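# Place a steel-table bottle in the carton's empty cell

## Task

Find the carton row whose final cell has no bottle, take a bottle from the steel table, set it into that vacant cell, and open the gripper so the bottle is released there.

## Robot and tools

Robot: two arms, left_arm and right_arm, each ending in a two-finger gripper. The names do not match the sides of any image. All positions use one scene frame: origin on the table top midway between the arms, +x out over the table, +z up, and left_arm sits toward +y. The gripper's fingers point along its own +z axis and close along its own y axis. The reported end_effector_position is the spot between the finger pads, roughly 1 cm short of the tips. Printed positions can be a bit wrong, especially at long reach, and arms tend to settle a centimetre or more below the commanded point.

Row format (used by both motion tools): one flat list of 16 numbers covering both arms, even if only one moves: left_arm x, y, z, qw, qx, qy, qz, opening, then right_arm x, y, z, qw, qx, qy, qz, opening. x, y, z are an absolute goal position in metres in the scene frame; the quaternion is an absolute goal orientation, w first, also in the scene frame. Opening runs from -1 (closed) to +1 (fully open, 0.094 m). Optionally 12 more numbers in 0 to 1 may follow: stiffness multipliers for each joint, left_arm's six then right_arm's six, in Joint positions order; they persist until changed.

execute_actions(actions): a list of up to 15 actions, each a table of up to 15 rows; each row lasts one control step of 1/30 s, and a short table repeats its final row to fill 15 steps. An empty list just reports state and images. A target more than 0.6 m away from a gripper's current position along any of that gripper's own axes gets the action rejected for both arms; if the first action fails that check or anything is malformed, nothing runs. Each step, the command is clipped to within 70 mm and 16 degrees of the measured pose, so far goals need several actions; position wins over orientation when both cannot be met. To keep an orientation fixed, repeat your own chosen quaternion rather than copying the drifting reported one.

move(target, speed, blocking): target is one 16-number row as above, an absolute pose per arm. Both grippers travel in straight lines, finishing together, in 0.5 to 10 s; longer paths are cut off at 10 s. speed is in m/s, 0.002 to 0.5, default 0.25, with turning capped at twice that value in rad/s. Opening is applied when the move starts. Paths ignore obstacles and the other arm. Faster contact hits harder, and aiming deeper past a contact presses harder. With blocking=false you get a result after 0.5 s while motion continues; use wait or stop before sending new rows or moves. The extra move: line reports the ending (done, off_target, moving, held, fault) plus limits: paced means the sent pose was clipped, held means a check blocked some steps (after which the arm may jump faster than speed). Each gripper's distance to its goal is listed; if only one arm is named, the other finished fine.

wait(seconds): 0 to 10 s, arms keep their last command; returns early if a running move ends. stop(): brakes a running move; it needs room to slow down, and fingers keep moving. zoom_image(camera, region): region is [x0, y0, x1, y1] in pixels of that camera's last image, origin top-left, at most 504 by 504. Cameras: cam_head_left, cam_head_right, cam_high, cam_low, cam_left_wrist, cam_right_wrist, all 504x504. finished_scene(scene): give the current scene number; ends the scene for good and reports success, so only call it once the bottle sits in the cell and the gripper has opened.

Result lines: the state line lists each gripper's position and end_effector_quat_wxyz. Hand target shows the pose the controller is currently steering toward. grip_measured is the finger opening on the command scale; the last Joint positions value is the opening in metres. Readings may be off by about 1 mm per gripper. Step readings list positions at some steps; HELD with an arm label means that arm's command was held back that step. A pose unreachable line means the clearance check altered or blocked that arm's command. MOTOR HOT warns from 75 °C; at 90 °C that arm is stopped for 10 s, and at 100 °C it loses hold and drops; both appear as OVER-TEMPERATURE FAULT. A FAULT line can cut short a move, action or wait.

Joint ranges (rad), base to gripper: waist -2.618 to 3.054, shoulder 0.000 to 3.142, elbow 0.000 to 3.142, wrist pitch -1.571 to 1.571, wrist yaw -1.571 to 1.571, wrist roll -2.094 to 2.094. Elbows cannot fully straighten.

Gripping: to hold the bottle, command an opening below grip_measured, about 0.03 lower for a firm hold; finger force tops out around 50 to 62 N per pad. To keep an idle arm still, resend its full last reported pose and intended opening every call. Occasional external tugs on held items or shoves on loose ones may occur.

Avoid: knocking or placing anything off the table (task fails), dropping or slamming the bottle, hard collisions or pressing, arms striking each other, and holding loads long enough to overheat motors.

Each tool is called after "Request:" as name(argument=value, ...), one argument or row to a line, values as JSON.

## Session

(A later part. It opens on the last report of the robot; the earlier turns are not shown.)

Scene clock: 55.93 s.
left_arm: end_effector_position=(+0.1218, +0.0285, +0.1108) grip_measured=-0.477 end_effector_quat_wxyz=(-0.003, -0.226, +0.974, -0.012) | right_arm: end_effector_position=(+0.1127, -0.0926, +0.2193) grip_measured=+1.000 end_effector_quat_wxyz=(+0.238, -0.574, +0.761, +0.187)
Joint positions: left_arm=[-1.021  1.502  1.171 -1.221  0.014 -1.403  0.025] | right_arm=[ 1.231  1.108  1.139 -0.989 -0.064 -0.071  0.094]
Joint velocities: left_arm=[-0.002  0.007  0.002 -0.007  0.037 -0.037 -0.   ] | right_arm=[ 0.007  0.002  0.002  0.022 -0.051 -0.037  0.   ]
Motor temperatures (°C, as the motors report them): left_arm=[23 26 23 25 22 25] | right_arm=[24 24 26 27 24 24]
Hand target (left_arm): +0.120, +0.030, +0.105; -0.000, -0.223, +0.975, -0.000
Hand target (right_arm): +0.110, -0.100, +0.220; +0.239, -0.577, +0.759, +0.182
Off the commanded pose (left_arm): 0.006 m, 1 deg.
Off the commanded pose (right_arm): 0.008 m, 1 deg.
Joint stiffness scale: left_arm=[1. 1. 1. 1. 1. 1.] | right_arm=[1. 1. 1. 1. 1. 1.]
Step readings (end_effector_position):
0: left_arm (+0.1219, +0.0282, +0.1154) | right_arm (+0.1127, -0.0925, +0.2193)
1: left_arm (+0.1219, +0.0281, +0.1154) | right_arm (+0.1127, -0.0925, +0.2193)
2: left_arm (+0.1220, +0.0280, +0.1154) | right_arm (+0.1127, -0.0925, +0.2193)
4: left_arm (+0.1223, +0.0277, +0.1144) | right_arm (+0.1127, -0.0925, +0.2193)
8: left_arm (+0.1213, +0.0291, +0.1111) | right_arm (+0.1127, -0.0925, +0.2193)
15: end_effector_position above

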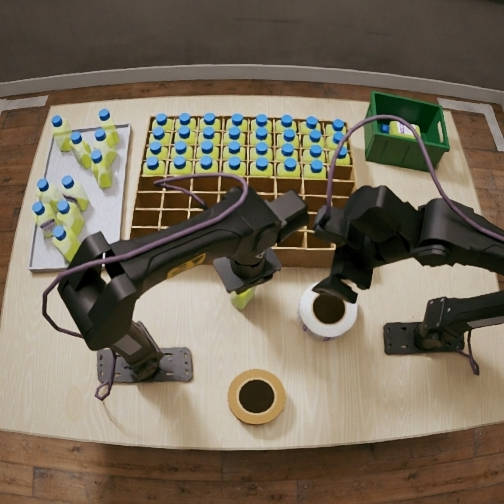

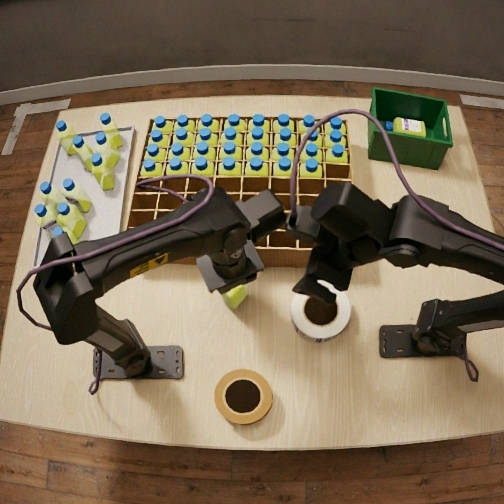

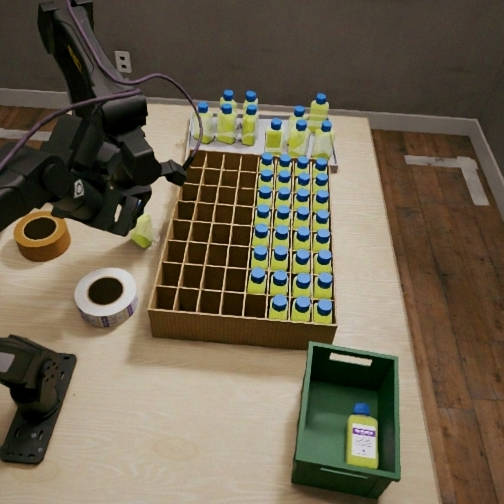

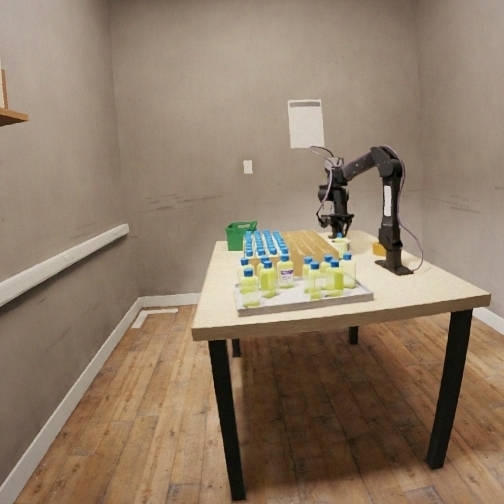

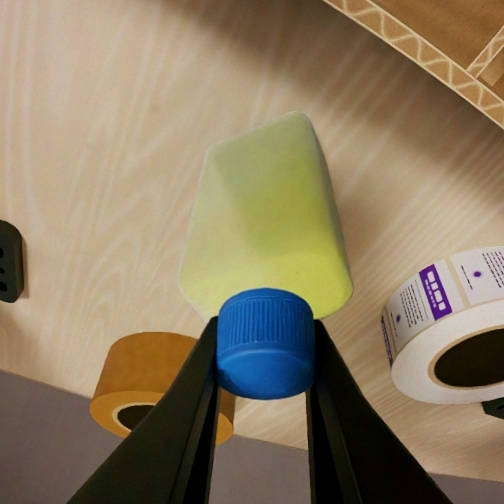

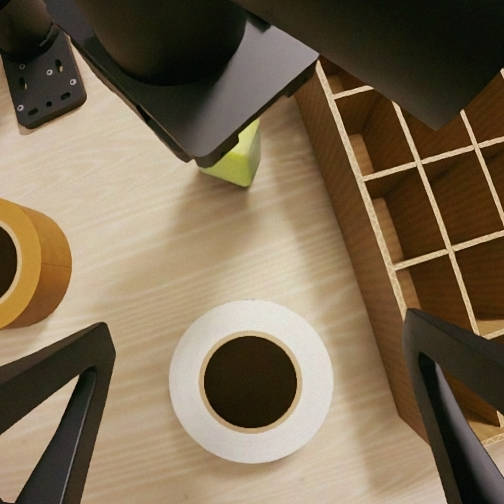

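Request:
execute_actions(
  actions=[
    [[0.12, 0.03, 0.106, 0, -0.2231, 0.9748, 0, 0.3, 0.11, -0.10, 0.22, 0.2394, -0.577, 0.7592, 0.1819, 1]],
  ],
)

Request:
move(
  target=[0.12, 0.03, 0.16, 0, -0.2231, 0.9748, 0, 0.3, 0.11, -0.10, 0.22, 0.2394, -0.577, 0.7592, 0.1819, 1],
  speed=0.2,
)

Request:
move(
  target=[0.12, 0.27, 0.18, 0, -0.2231, 0.9748, 0, 0.3, 0.115, -0.03, 0.20, 0.2394, -0.577, 0.7592, 0.1819, 1],
  speed=0.3,
)

Scene clock: 57.30 s.
left_arm: end_effector_position=(+0.1220, +0.0282, +0.1108) grip_measured=+0.298 end_effector_quat_wxyz=(-0.003, -0.226, +0.974, -0.012) | right_arm: end_effector_position=(+0.1127, -0.0926, +0.2193) grip_measured=+1.000 end_effector_quat_wxyz=(+0.238, -0.574, +0.761, +0.187)
Joint positions: left_arm=[-1.021  1.502  1.171 -1.219  0.014 -1.403  0.061] | right_arm=[ 1.231  1.108  1.139 -0.989 -0.064 -0.071  0.094]
Joint velocities: left_arm=[-0.002  0.007 -0.007  0.051  0.051  0.022 -0.001] | right_arm=[ 0.002 -0.002 -0.017 -0.022 -0.037 -0.051  0.   ]
Motor temperatures (°C, as the motors report them): left_arm=[23 26 23 25 22 25] | right_arm=[24 24 26 27 24 24]
Hand target (left_arm): +0.120, +0.030, +0.106; -0.000, -0.223, +0.975, -0.000
Hand target (right_arm): +0.110, -0.100, +0.220; +0.239, -0.577, +0.759, +0.182
Off the commanded pose (left_arm): 0.005 m, 1 deg.
Off the commanded pose (right_arm): 0.008 m, 1 deg.
Joint stiffness scale: left_arm=[1. 1. 1. 1. 1. 1.] | right_arm=[1. 1. 1. 1. 1. 1.]
Step readings (end_effector_position):
0: left_arm (+0.1220, +0.0282, +0.1108) | right_arm (+0.1127, -0.0926, +0.2193)
1: left_arm (+0.1220, +0.0282, +0.1108) | right_arm (+0.1127, -0.0926, +0.2193)
2: left_arm (+0.1220, +0.0282, +0.1108) | right_arm (+0.1127, -0.0926, +0.2193)
4: left_arm (+0.1220, +0.0282, +0.1108) | right_arm (+0.1127, -0.0926, +0.2193)
8: left_arm (+0.1220, +0.0282, +0.1108) | right_arm (+0.1127, -0.0926, +0.2193)
15: end_effector_position above

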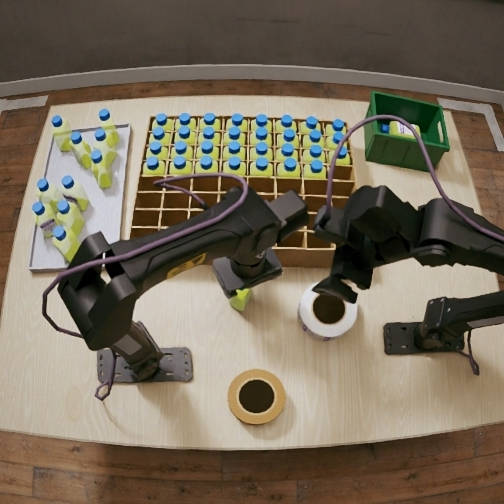

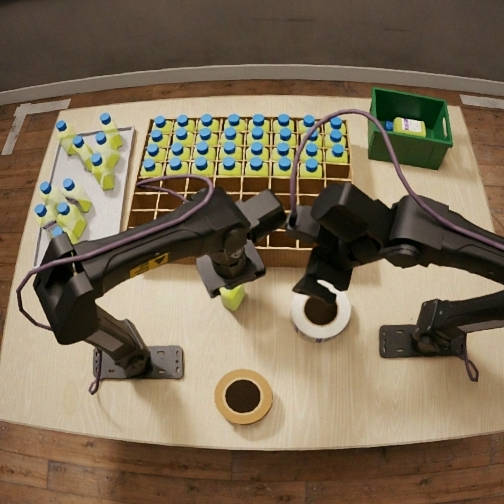

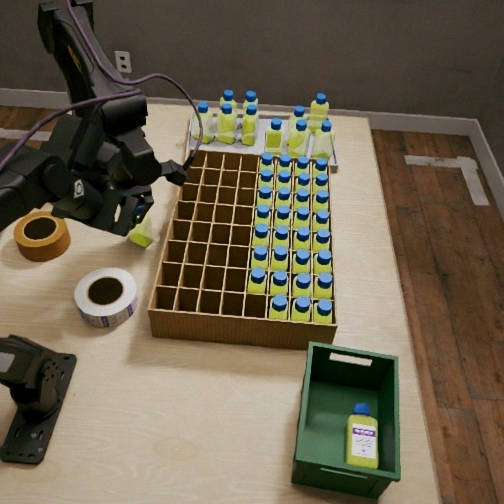

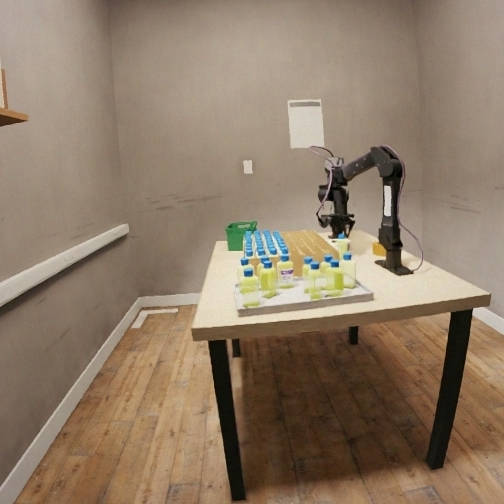

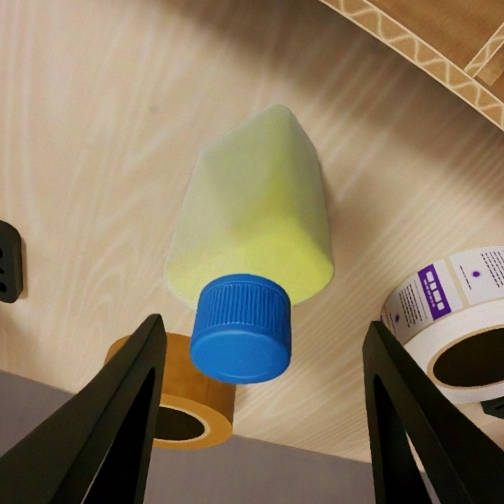

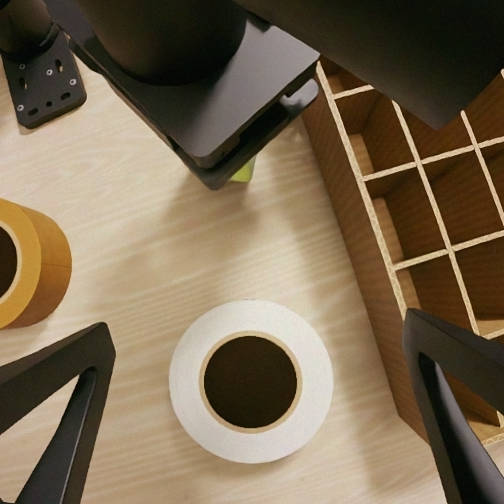

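Scene clock: 58.30 s.
left_arm: end_effector_position=(+0.1201, +0.0308, +0.1574) grip_measured=+0.298 end_effector_quat_wxyz=(-0.005, -0.226, +0.974, -0.006) | right_arm: end_effector_position=(+0.1127, -0.0926, +0.2193) grip_measured=+1.000 end_effector_quat_wxyz=(+0.238, -0.574, +0.761, +0.187)
Joint positions: left_arm=[-1.021  1.502  1.357 -1.417  0.014 -1.403  0.061] | right_arm=[ 1.231  1.108  1.139 -0.989 -0.063 -0.071  0.094]
Joint velocities: left_arm=[ 0.002  0.002 -0.002 -0.037  0.037 -0.066 -0.001] | right_arm=[-0.002 -0.007  0.002 -0.051 -0.051 -0.037  0.   ]
Motor temperatures (°C, as the motors report them): left_arm=[23 26 23 25 22 25] | right_arm=[24 24 26 27 24 24]
Hand target (left_arm): +0.119, +0.031, +0.160; -0.000, -0.223, +0.975, -0.000
Hand target (right_arm): +0.110, -0.100, +0.220; +0.239, -0.577, +0.759, +0.182
Off the commanded pose (left_arm): 0.003 m, 1 deg.
Off the commanded pose (right_arm): 0.008 m, 1 deg.
Joint stiffness scale: left_arm=[1. 1. 1. 1. 1. 1.] | right_arm=[1. 1. 1. 1. 1. 1.]
move: done

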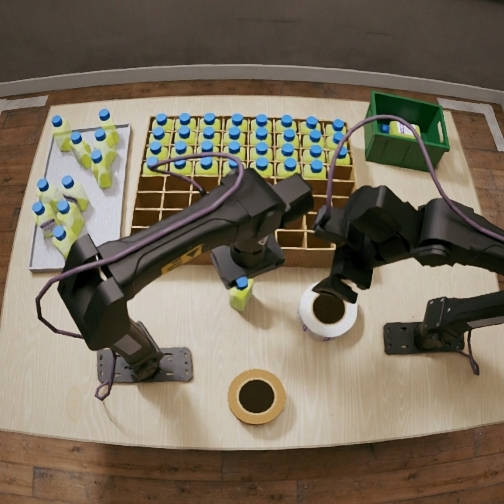

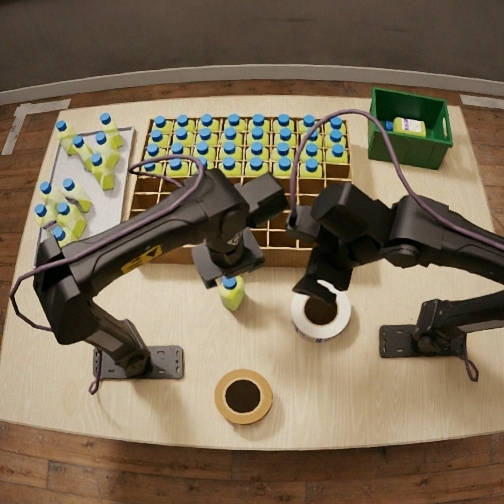

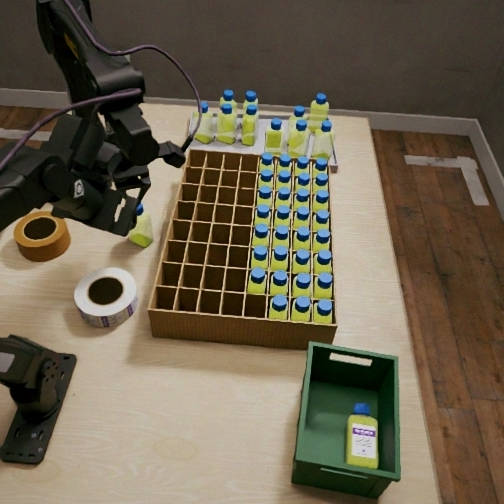

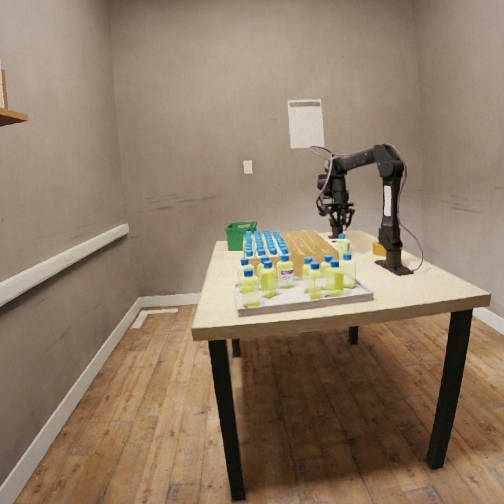

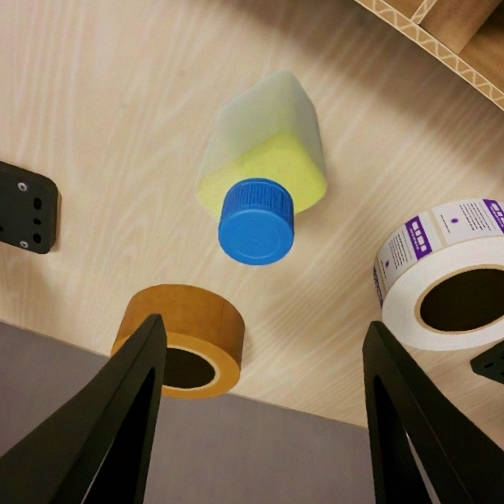

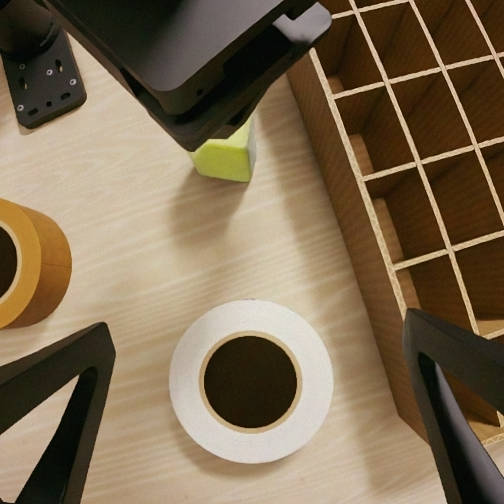

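Scene clock: 59.97 s.
left_arm: end_effector_position=(+0.1188, +0.2716, +0.1766) grip_measured=+0.298 end_effector_quat_wxyz=(+0.036, -0.221, +0.974, +0.016) | right_arm: end_effector_position=(+0.1132, -0.0382, +0.1910) grip_measured=+1.000 end_effector_quat_wxyz=(+0.225, -0.580, +0.762, +0.177)
Joint positions: left_arm=[ 0.101  1.063  1.125 -1.562 -0.035 -0.27   0.061] | right_arm=[ 1.31   1.315  1.174 -0.85  -0.021 -0.016  0.094]
Joint velocities: left_arm=[ 0.017 -0.012  0.002 -0.022  0.007 -0.051 -0.   ] | right_arm=[-0.002 -0.002 -0.002  0.022 -0.051 -0.037  0.   ]
Motor temperatures (°C, as the motors report them): left_arm=[23 26 23 25 22 25] | right_arm=[24 24 26 27 24 24]
Hand target (left_arm): +0.117, +0.272, +0.177; +0.031, -0.223, +0.974, +0.012
Hand target (right_arm): +0.115, -0.030, +0.201; +0.239, -0.577, +0.760, +0.183
Off the commanded pose (left_arm): 0.004 m, 5 deg.
Off the commanded pose (right_arm): 0.012 m, 2 deg.
Joint stiffness scale: left_arm=[1. 1. 1. 1. 1. 1.] | right_arm=[1. 1. 1. 1. 1. 1.]
joint sent to its limit (left arm) — the command would take joint 4 (wrist pitch) past its lower limit, so that joint was sent only as far as its limit.
move: off_target (left_arm, right_arm)

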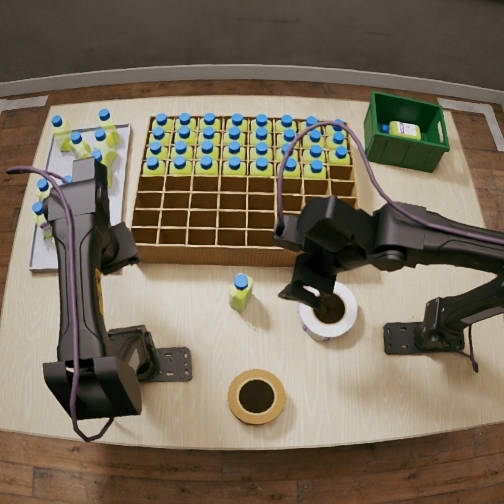

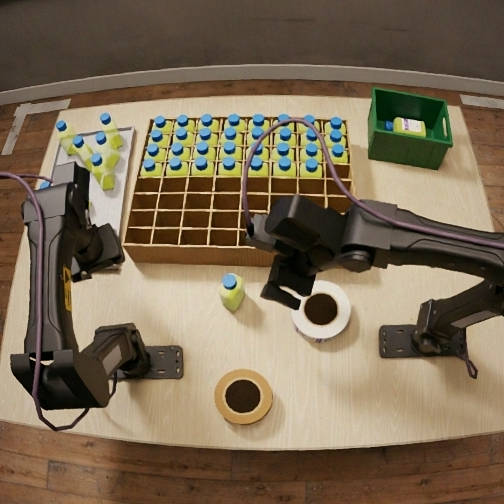

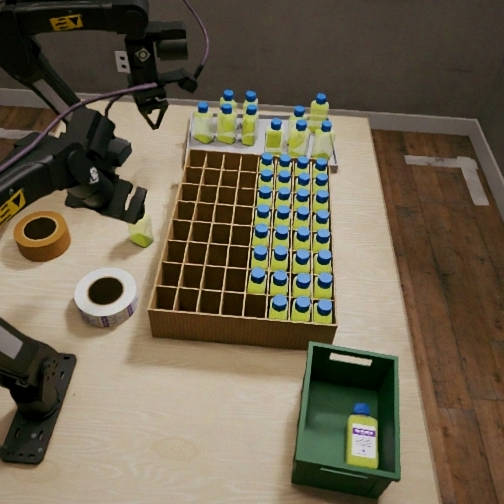

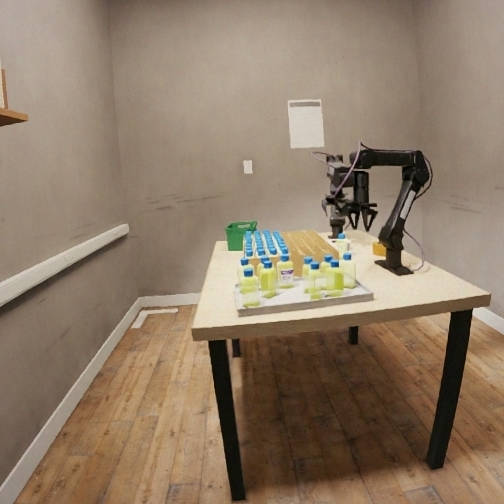

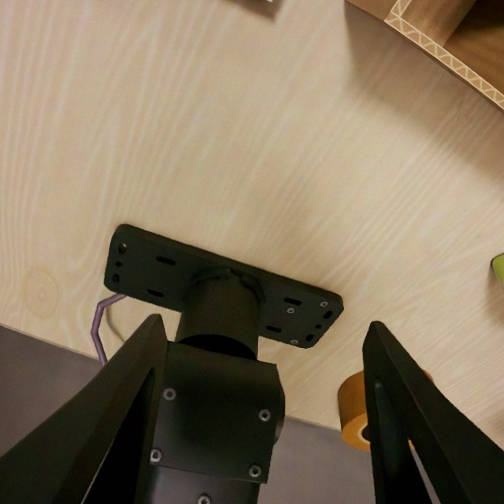

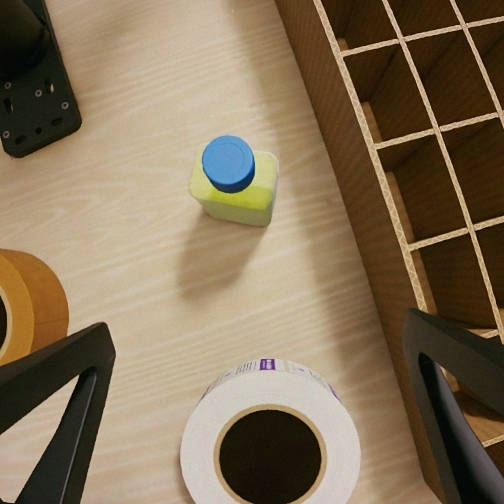

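Request:
zoom_image(
  camera="cam_right_wrist",
  region=[150, 100, 350, 260],
)

Request:
zoom_image(
  camera="cam_head_left",
  region=[190, 240, 300, 330],
)

Region (150, 100, 350, 260) of cam_right_wrist's 504x504 image, scaled by 2.520, with more detail than that image has; it fills the top 403 rows of this view, and the rest is white.

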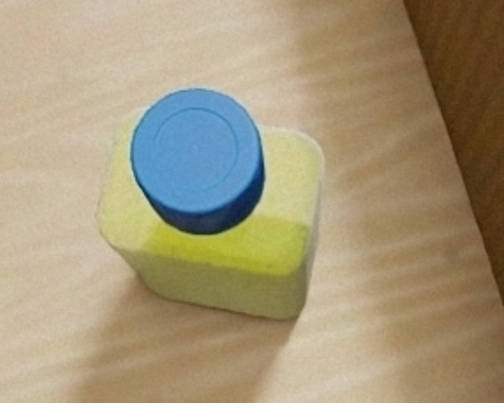

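Region (190, 240, 300, 330) of cam_head_left's 504x504 image, scaled by 4.582, with more detail than that image has; it fills the top 412 rows of this view, and the rest is white.

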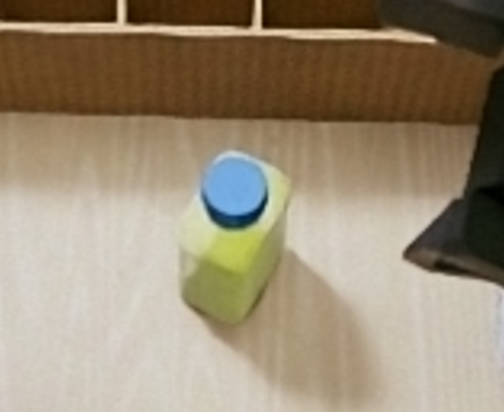

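Request:
move(
  target=[0.12, 0.27, 0.165, 0, -0.2231, 0.9748, 0, 0.3, 0.115, 0.025, 0.16, 0.2281, -0.6216, 0.7233, 0.196, 0.3],
  speed=0.2,
)

Scene clock: 64.57 s.
left_arm: end_effector_position=(+0.1218, +0.2698, +0.1701) grip_measured=+0.298 end_effector_quat_wxyz=(+0.011, -0.220, +0.975, +0.004) | right_arm: end_effector_position=(+0.1176, +0.0157, +0.1509) grip_measured=+0.302 end_effector_quat_wxyz=(+0.218, -0.618, +0.733, +0.182)
Joint positions: left_arm=[ 0.116  1.112  1.125 -1.562 -0.008 -0.252  0.061] | right_arm=[ 1.322  1.523  1.192 -0.666 -0.058 -0.093  0.061]
Joint velocities: left_arm=[-0.002 -0.002 -0.002  0.081 -0.022 -0.037 -0.001] | right_arm=[-0.002  0.002  0.007 -0.095  0.066  0.022 -0.   ]
Motor temperatures (°C, as the motors report them): left_arm=[23 25 23 24 22 25] | right_arm=[24 24 26 27 24 24]
Hand target (left_arm): +0.120, +0.270, +0.165; -0.000, -0.223, +0.975, +0.000
Hand target (right_arm): +0.115, +0.025, +0.161; +0.228, -0.622, +0.723, +0.196
Off the commanded pose (left_arm): 0.005 m, 1 deg.
Off the commanded pose (right_arm): 0.013 m, 2 deg.
Joint stiffness scale: left_arm=[1. 1. 1. 1. 1. 1.] | right_arm=[1. 1. 1. 1. 1. 1.]
move: off_target (right_arm)

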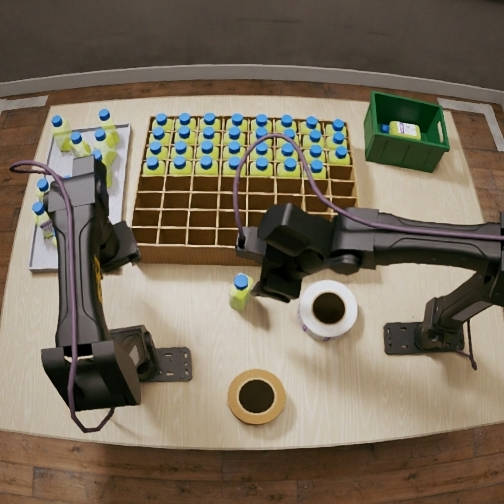

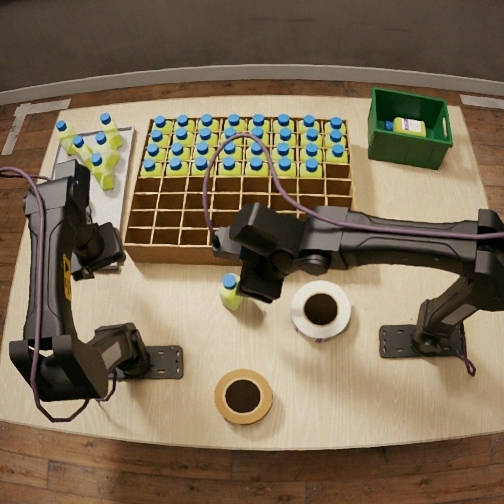

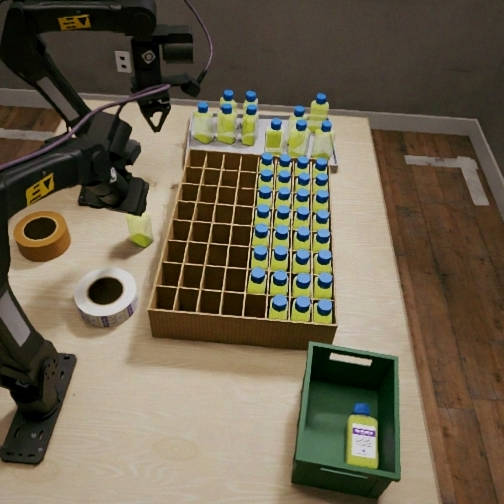

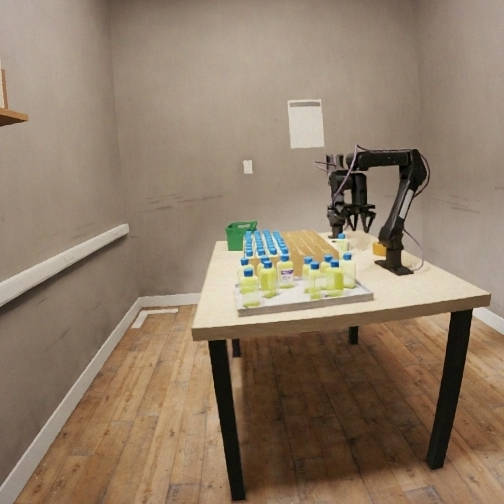

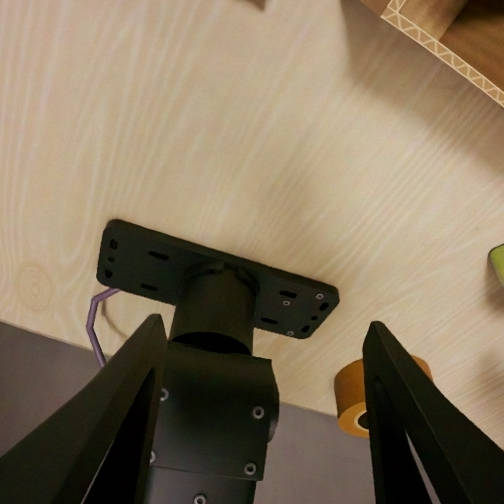

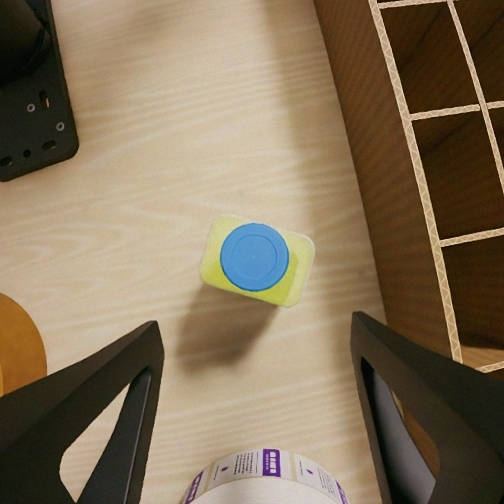

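Request:
move(
  target=[0.12, 0.27, 0.165, 0, -0.2231, 0.9748, 0, 0.3, 0.1195, 0.050, 0.132, 0.2281, -0.6216, 0.7233, 0.196, 0.3],
  speed=0.1,
)

Scene clock: 68.47 s.
left_arm: end_effector_position=(+0.1219, +0.2698, +0.1701) grip_measured=+0.298 end_effector_quat_wxyz=(+0.011, -0.220, +0.975, +0.004) | right_arm: end_effector_position=(+0.1215, +0.0407, +0.1254) grip_measured=+0.302 end_effector_quat_wxyz=(+0.219, -0.621, +0.730, +0.185)
Joint positions: left_arm=[ 0.116  1.112  1.125 -1.562 -0.008 -0.252  0.061] | right_arm=[ 1.329  1.628  1.192 -0.555 -0.058 -0.093  0.061]
Joint velocities: left_arm=[-0.002  0.007 -0.002 -0.125  0.007 -0.007 -0.   ] | right_arm=[-0.007  0.002  0.017 -0.081  0.022  0.051 -0.002]
Motor temperatures (°C, as the motors report them): left_arm=[23 25 23 24 22 25] | right_arm=[24 24 26 27 24 24]
Hand target (left_arm): +0.120, +0.270, +0.165; -0.000, -0.223, +0.975, +0.000
Hand target (right_arm): +0.120, +0.050, +0.133; +0.228, -0.622, +0.723, +0.196
Off the commanded pose (left_arm): 0.005 m, 1 deg.
Off the commanded pose (right_arm): 0.012 m, 2 deg.
Joint stiffness scale: left_arm=[1. 1. 1. 1. 1. 1.] | right_arm=[1. 1. 1. 1. 1. 1.]
move: off_target (right_arm)

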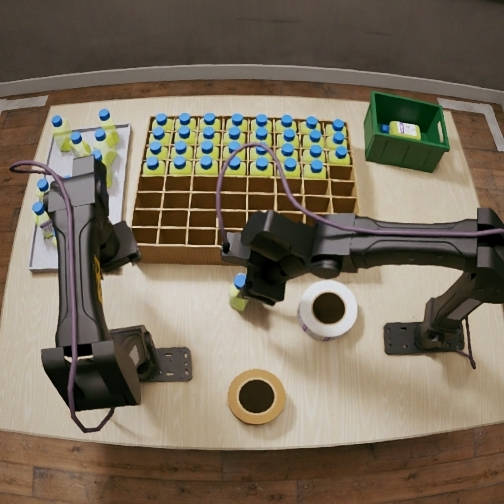

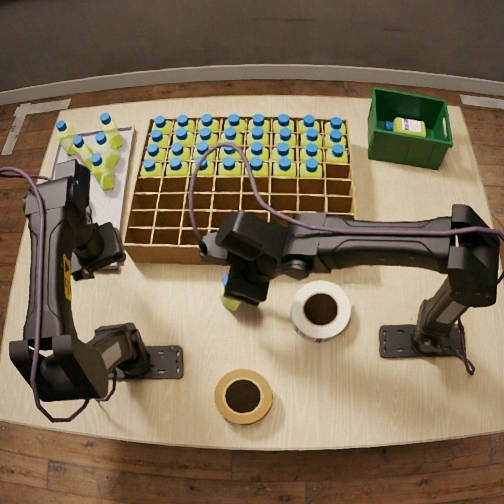

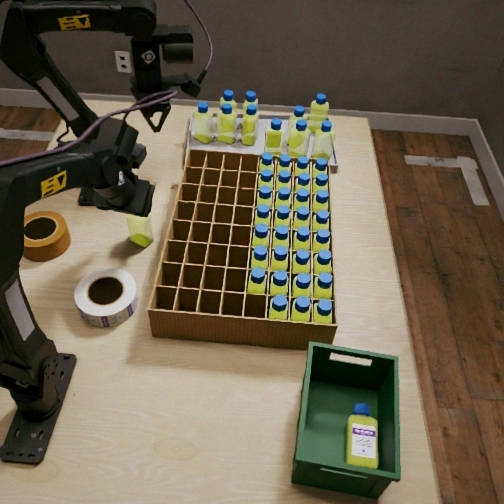

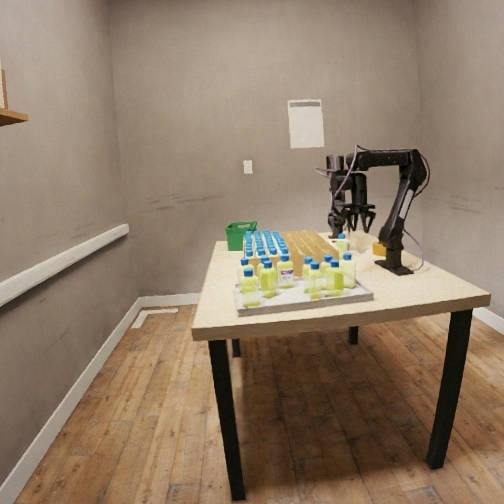

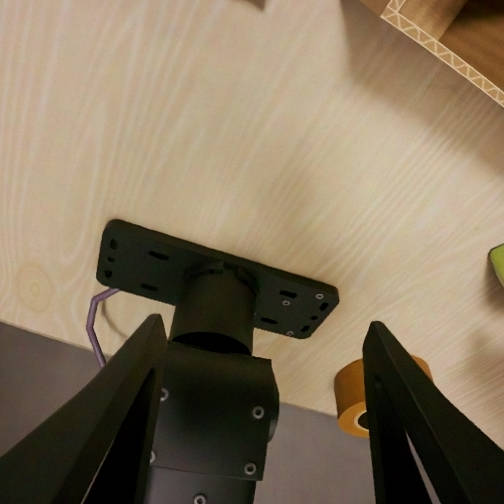

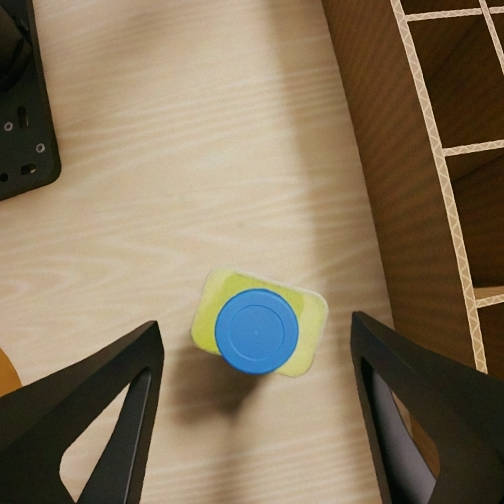

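Request:
move(
  target=[0.12, 0.27, 0.165, 0, -0.2231, 0.9748, 0, 0.3, 0.1195, 0.050, 0.1155, 0.2281, -0.6216, 0.7233, 0.196, 0.3],
  speed=0.06,
)

Scene clock: 70.20 s.
left_arm: end_effector_position=(+0.1219, +0.2698, +0.1701) grip_measured=+0.298 end_effector_quat_wxyz=(+0.011, -0.220, +0.975, +0.004) | right_arm: end_effector_position=(+0.1236, +0.0482, +0.1267) grip_measured=+0.302 end_effector_quat_wxyz=(+0.237, -0.617, +0.724, +0.197)
Joint positions: left_arm=[ 0.116  1.112  1.125 -1.562 -0.008 -0.252  0.061] | right_arm=[ 1.329  1.628  1.173 -0.493 -0.058 -0.093  0.061]
Joint velocities: left_arm=[ 0.017 -0.017 -0.012 -0.022  0.022 -0.022 -0.001] | right_arm=[-0.002 -0.002  0.007  0.051 -0.066 -0.037  0.001]
Motor temperatures (°C, as the motors report them): left_arm=[23 25 23 24 22 25] | right_arm=[24 24 26 27 24 24]
Hand target (left_arm): +0.120, +0.270, +0.165; -0.000, -0.223, +0.975, +0.000
Hand target (right_arm): +0.120, +0.050, +0.116; +0.228, -0.622, +0.723, +0.196
Off the commanded pose (left_arm): 0.005 m, 1 deg.
Off the commanded pose (right_arm): 0.012 m, 1 deg.
Joint stiffness scale: left_arm=[1. 1. 1. 1. 1. 1.] | right_arm=[1. 1. 1. 1. 1. 1.]
move: off_target (right_arm)

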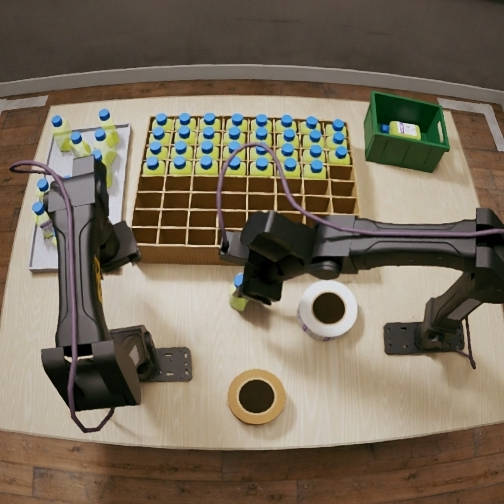

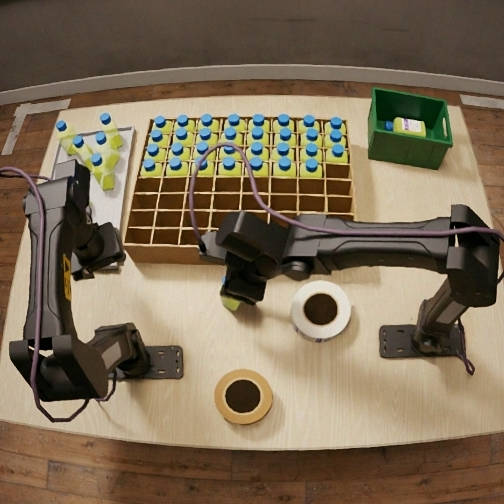

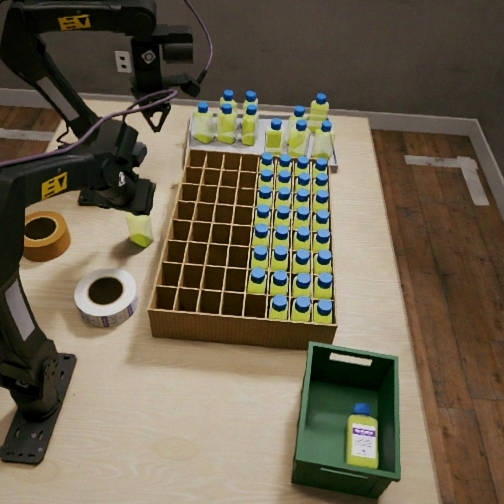

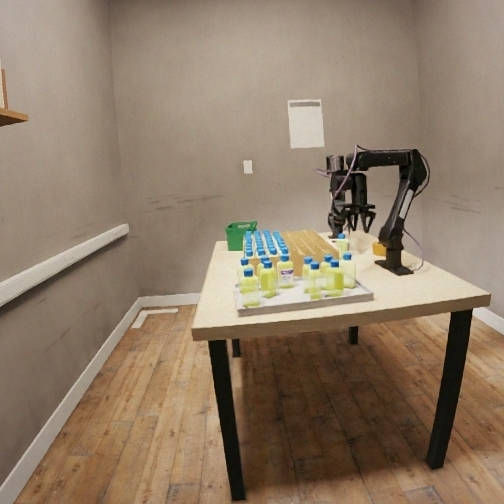

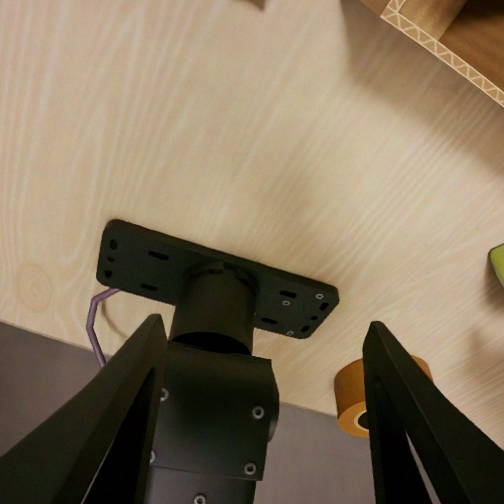

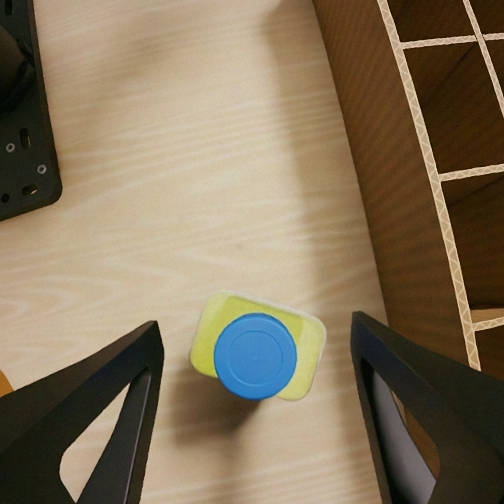

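Request:
move(
  target=[0.12, 0.27, 0.165, 0, -0.2231, 0.9748, 0, 0.3, 0.1195, 0.043, 0.104, 0.2281, -0.6216, 0.7233, 0.196, 0.3],
  speed=0.05,
)

Scene clock: 71.63 s.
left_arm: end_effector_position=(+0.1219, +0.2698, +0.1701) grip_measured=+0.298 end_effector_quat_wxyz=(+0.011, -0.220, +0.975, +0.004) | right_arm: end_effector_position=(+0.1220, +0.0423, +0.1101) grip_measured=+0.302 end_effector_quat_wxyz=(+0.232, -0.618, +0.726, +0.193)
Joint positions: left_arm=[ 0.116  1.112  1.125 -1.562 -0.008 -0.252  0.061] | right_arm=[ 1.329  1.628  1.112 -0.443 -0.058 -0.093  0.061]
Joint velocities: left_arm=[ 0.002  0.007 -0.017  0.066 -0.022  0.037 -0.   ] | right_arm=[ 0.002  0.002  0.007  0.095 -0.037  0.007  0.   ]
Motor temperatures (°C, as the motors report them): left_arm=[23 25 23 24 22 25] | right_arm=[24 24 26 28 24 24]
Hand target (left_arm): +0.120, +0.270, +0.165; -0.000, -0.223, +0.975, +0.000
Hand target (right_arm): +0.120, +0.043, +0.104; +0.228, -0.622, +0.723, +0.196
Off the commanded pose (left_arm): 0.005 m, 1 deg.
Off the commanded pose (right_arm): 0.007 m, 1 deg.
Joint stiffness scale: left_arm=[1. 1. 1. 1. 1. 1.] | right_arm=[1. 1. 1. 1. 1. 1.]
move: done

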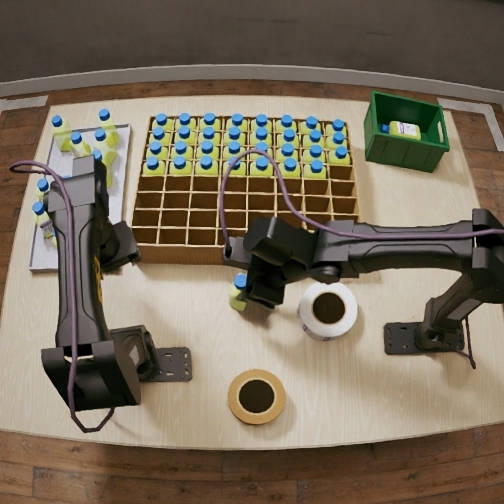

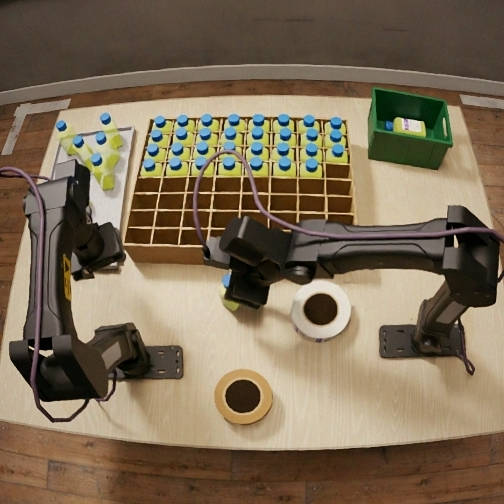

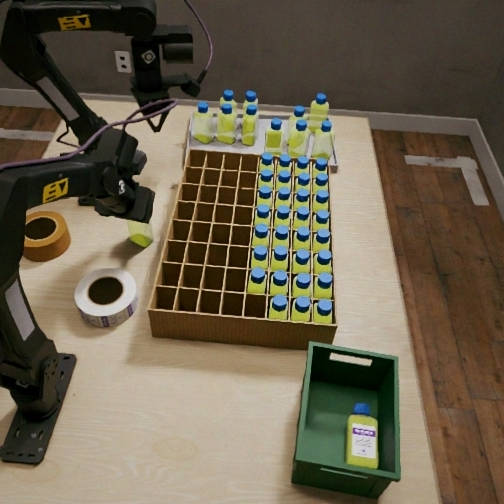

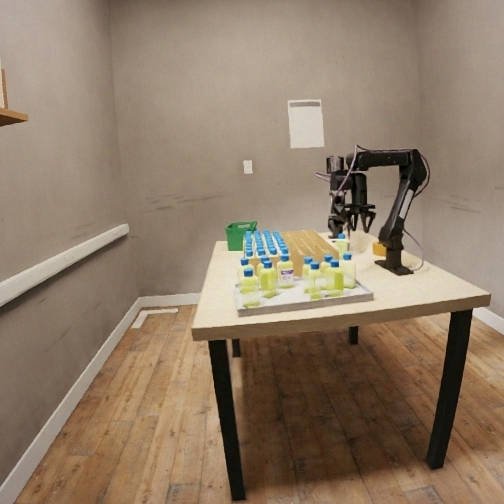

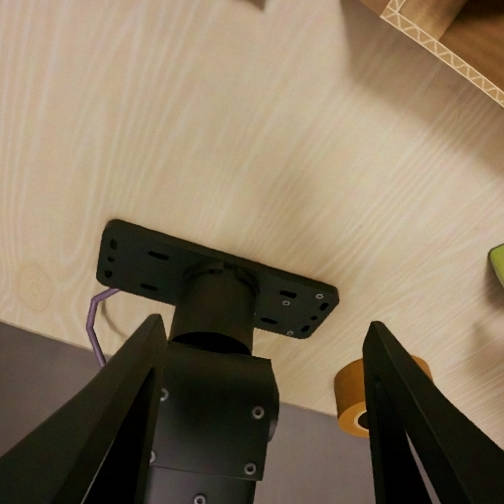

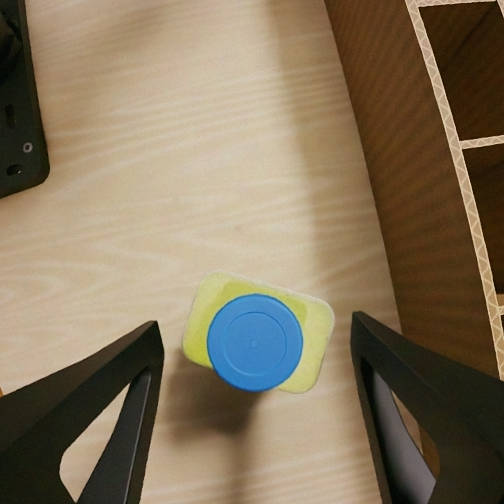

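Request:
execute_actions(
  actions=[
    [[0.12, 0.27, 0.165, 0, -0.2231, 0.9748, 0, 0.3, 0.1195, 0.043, 0.104, 0.2281, -0.6216, 0.7233, 0.196, -0.52]],
  ],
)

Scene clock: 72.77 s.
left_arm: end_effector_position=(+0.1219, +0.2698, +0.1701) grip_measured=+0.298 end_effector_quat_wxyz=(+0.011, -0.220, +0.975, +0.004) | right_arm: end_effector_position=(+0.1222, +0.0446, +0.1117) grip_measured=-0.468 end_effector_quat_wxyz=(+0.236, -0.617, +0.724, +0.197)
Joint positions: left_arm=[ 0.116  1.112  1.125 -1.562 -0.008 -0.252  0.061] | right_arm=[ 1.329  1.628  1.112 -0.432 -0.061 -0.093  0.025]
Joint velocities: left_arm=[-0.017  0.017  0.012 -0.022 -0.007 -0.037 -0.001] | right_arm=[ 0.012 -0.007 -0.017 -0.022  0.007  0.022 -0.   ]
Motor temperatures (°C, as the motors report them): left_arm=[23 25 23 24 22 25] | right_arm=[24 24 26 28 24 24]
Hand target (left_arm): +0.120, +0.270, +0.165; -0.000, -0.223, +0.975, +0.000
Hand target (right_arm): +0.119, +0.043, +0.104; +0.228, -0.622, +0.723, +0.196
Off the commanded pose (left_arm): 0.005 m, 1 deg.
Off the commanded pose (right_arm): 0.008 m, 1 deg.
Joint stiffness scale: left_arm=[1. 1. 1. 1. 1. 1.] | right_arm=[1. 1. 1. 1. 1. 1.]
Step readings (end_effector_position):
0: left_arm (+0.1219, +0.2698, +0.1701) | right_arm (+0.1223, +0.0436, +0.1110)
1: left_arm (+0.1219, +0.2698, +0.1701) | right_arm (+0.1223, +0.0436, +0.1110)
2: left_arm (+0.1219, +0.2698, +0.1701) | right_arm (+0.1223, +0.0436, +0.1110)
4: left_arm (+0.1219, +0.2698, +0.1701) | right_arm (+0.1222, +0.0443, +0.1115)
8: left_arm (+0.1219, +0.2698, +0.1701) | right_arm (+0.1222, +0.0446, +0.1117)
15: end_effector_position above

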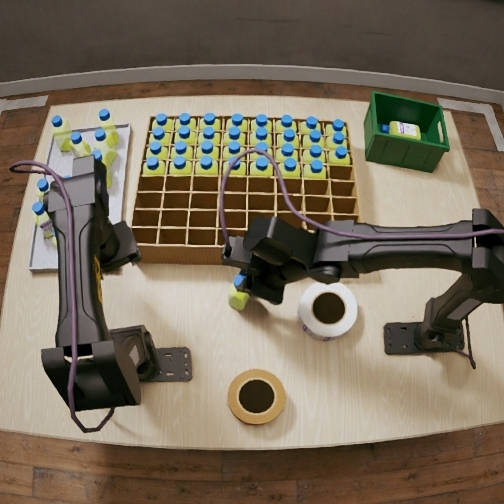

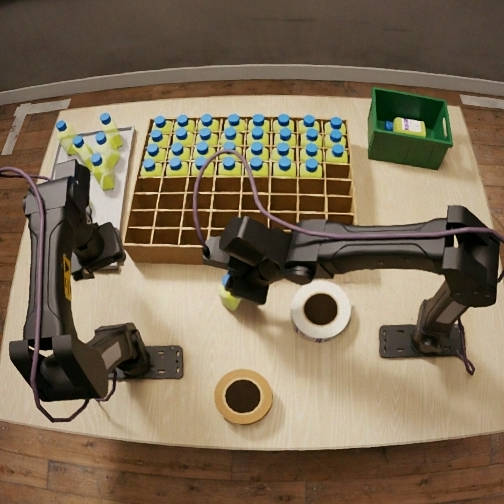

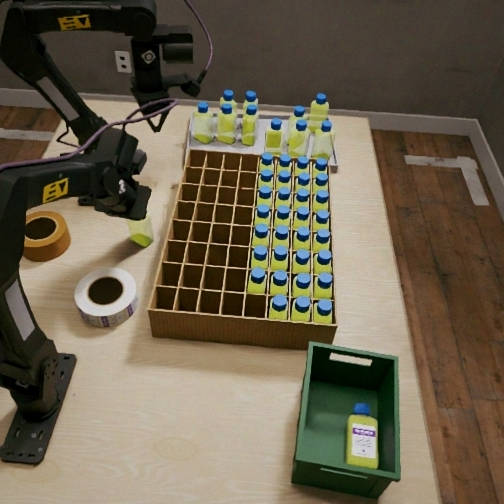

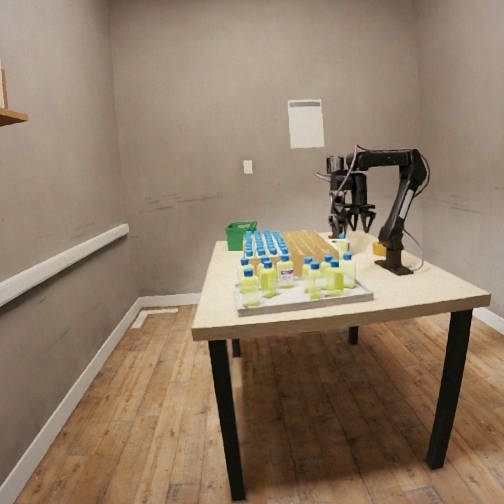

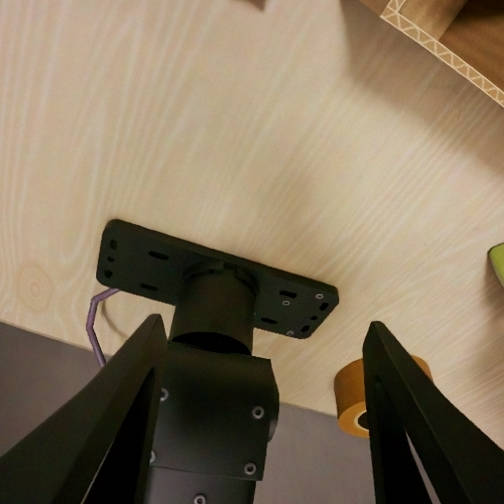

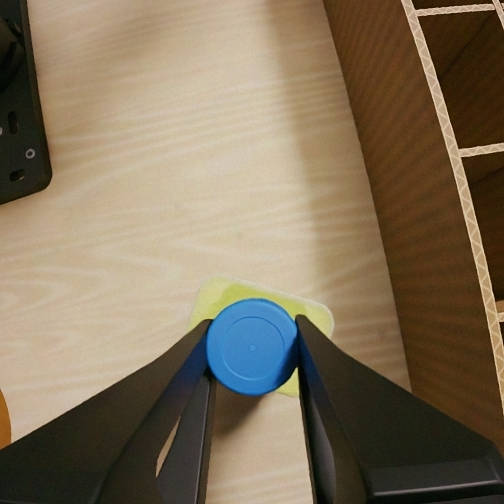

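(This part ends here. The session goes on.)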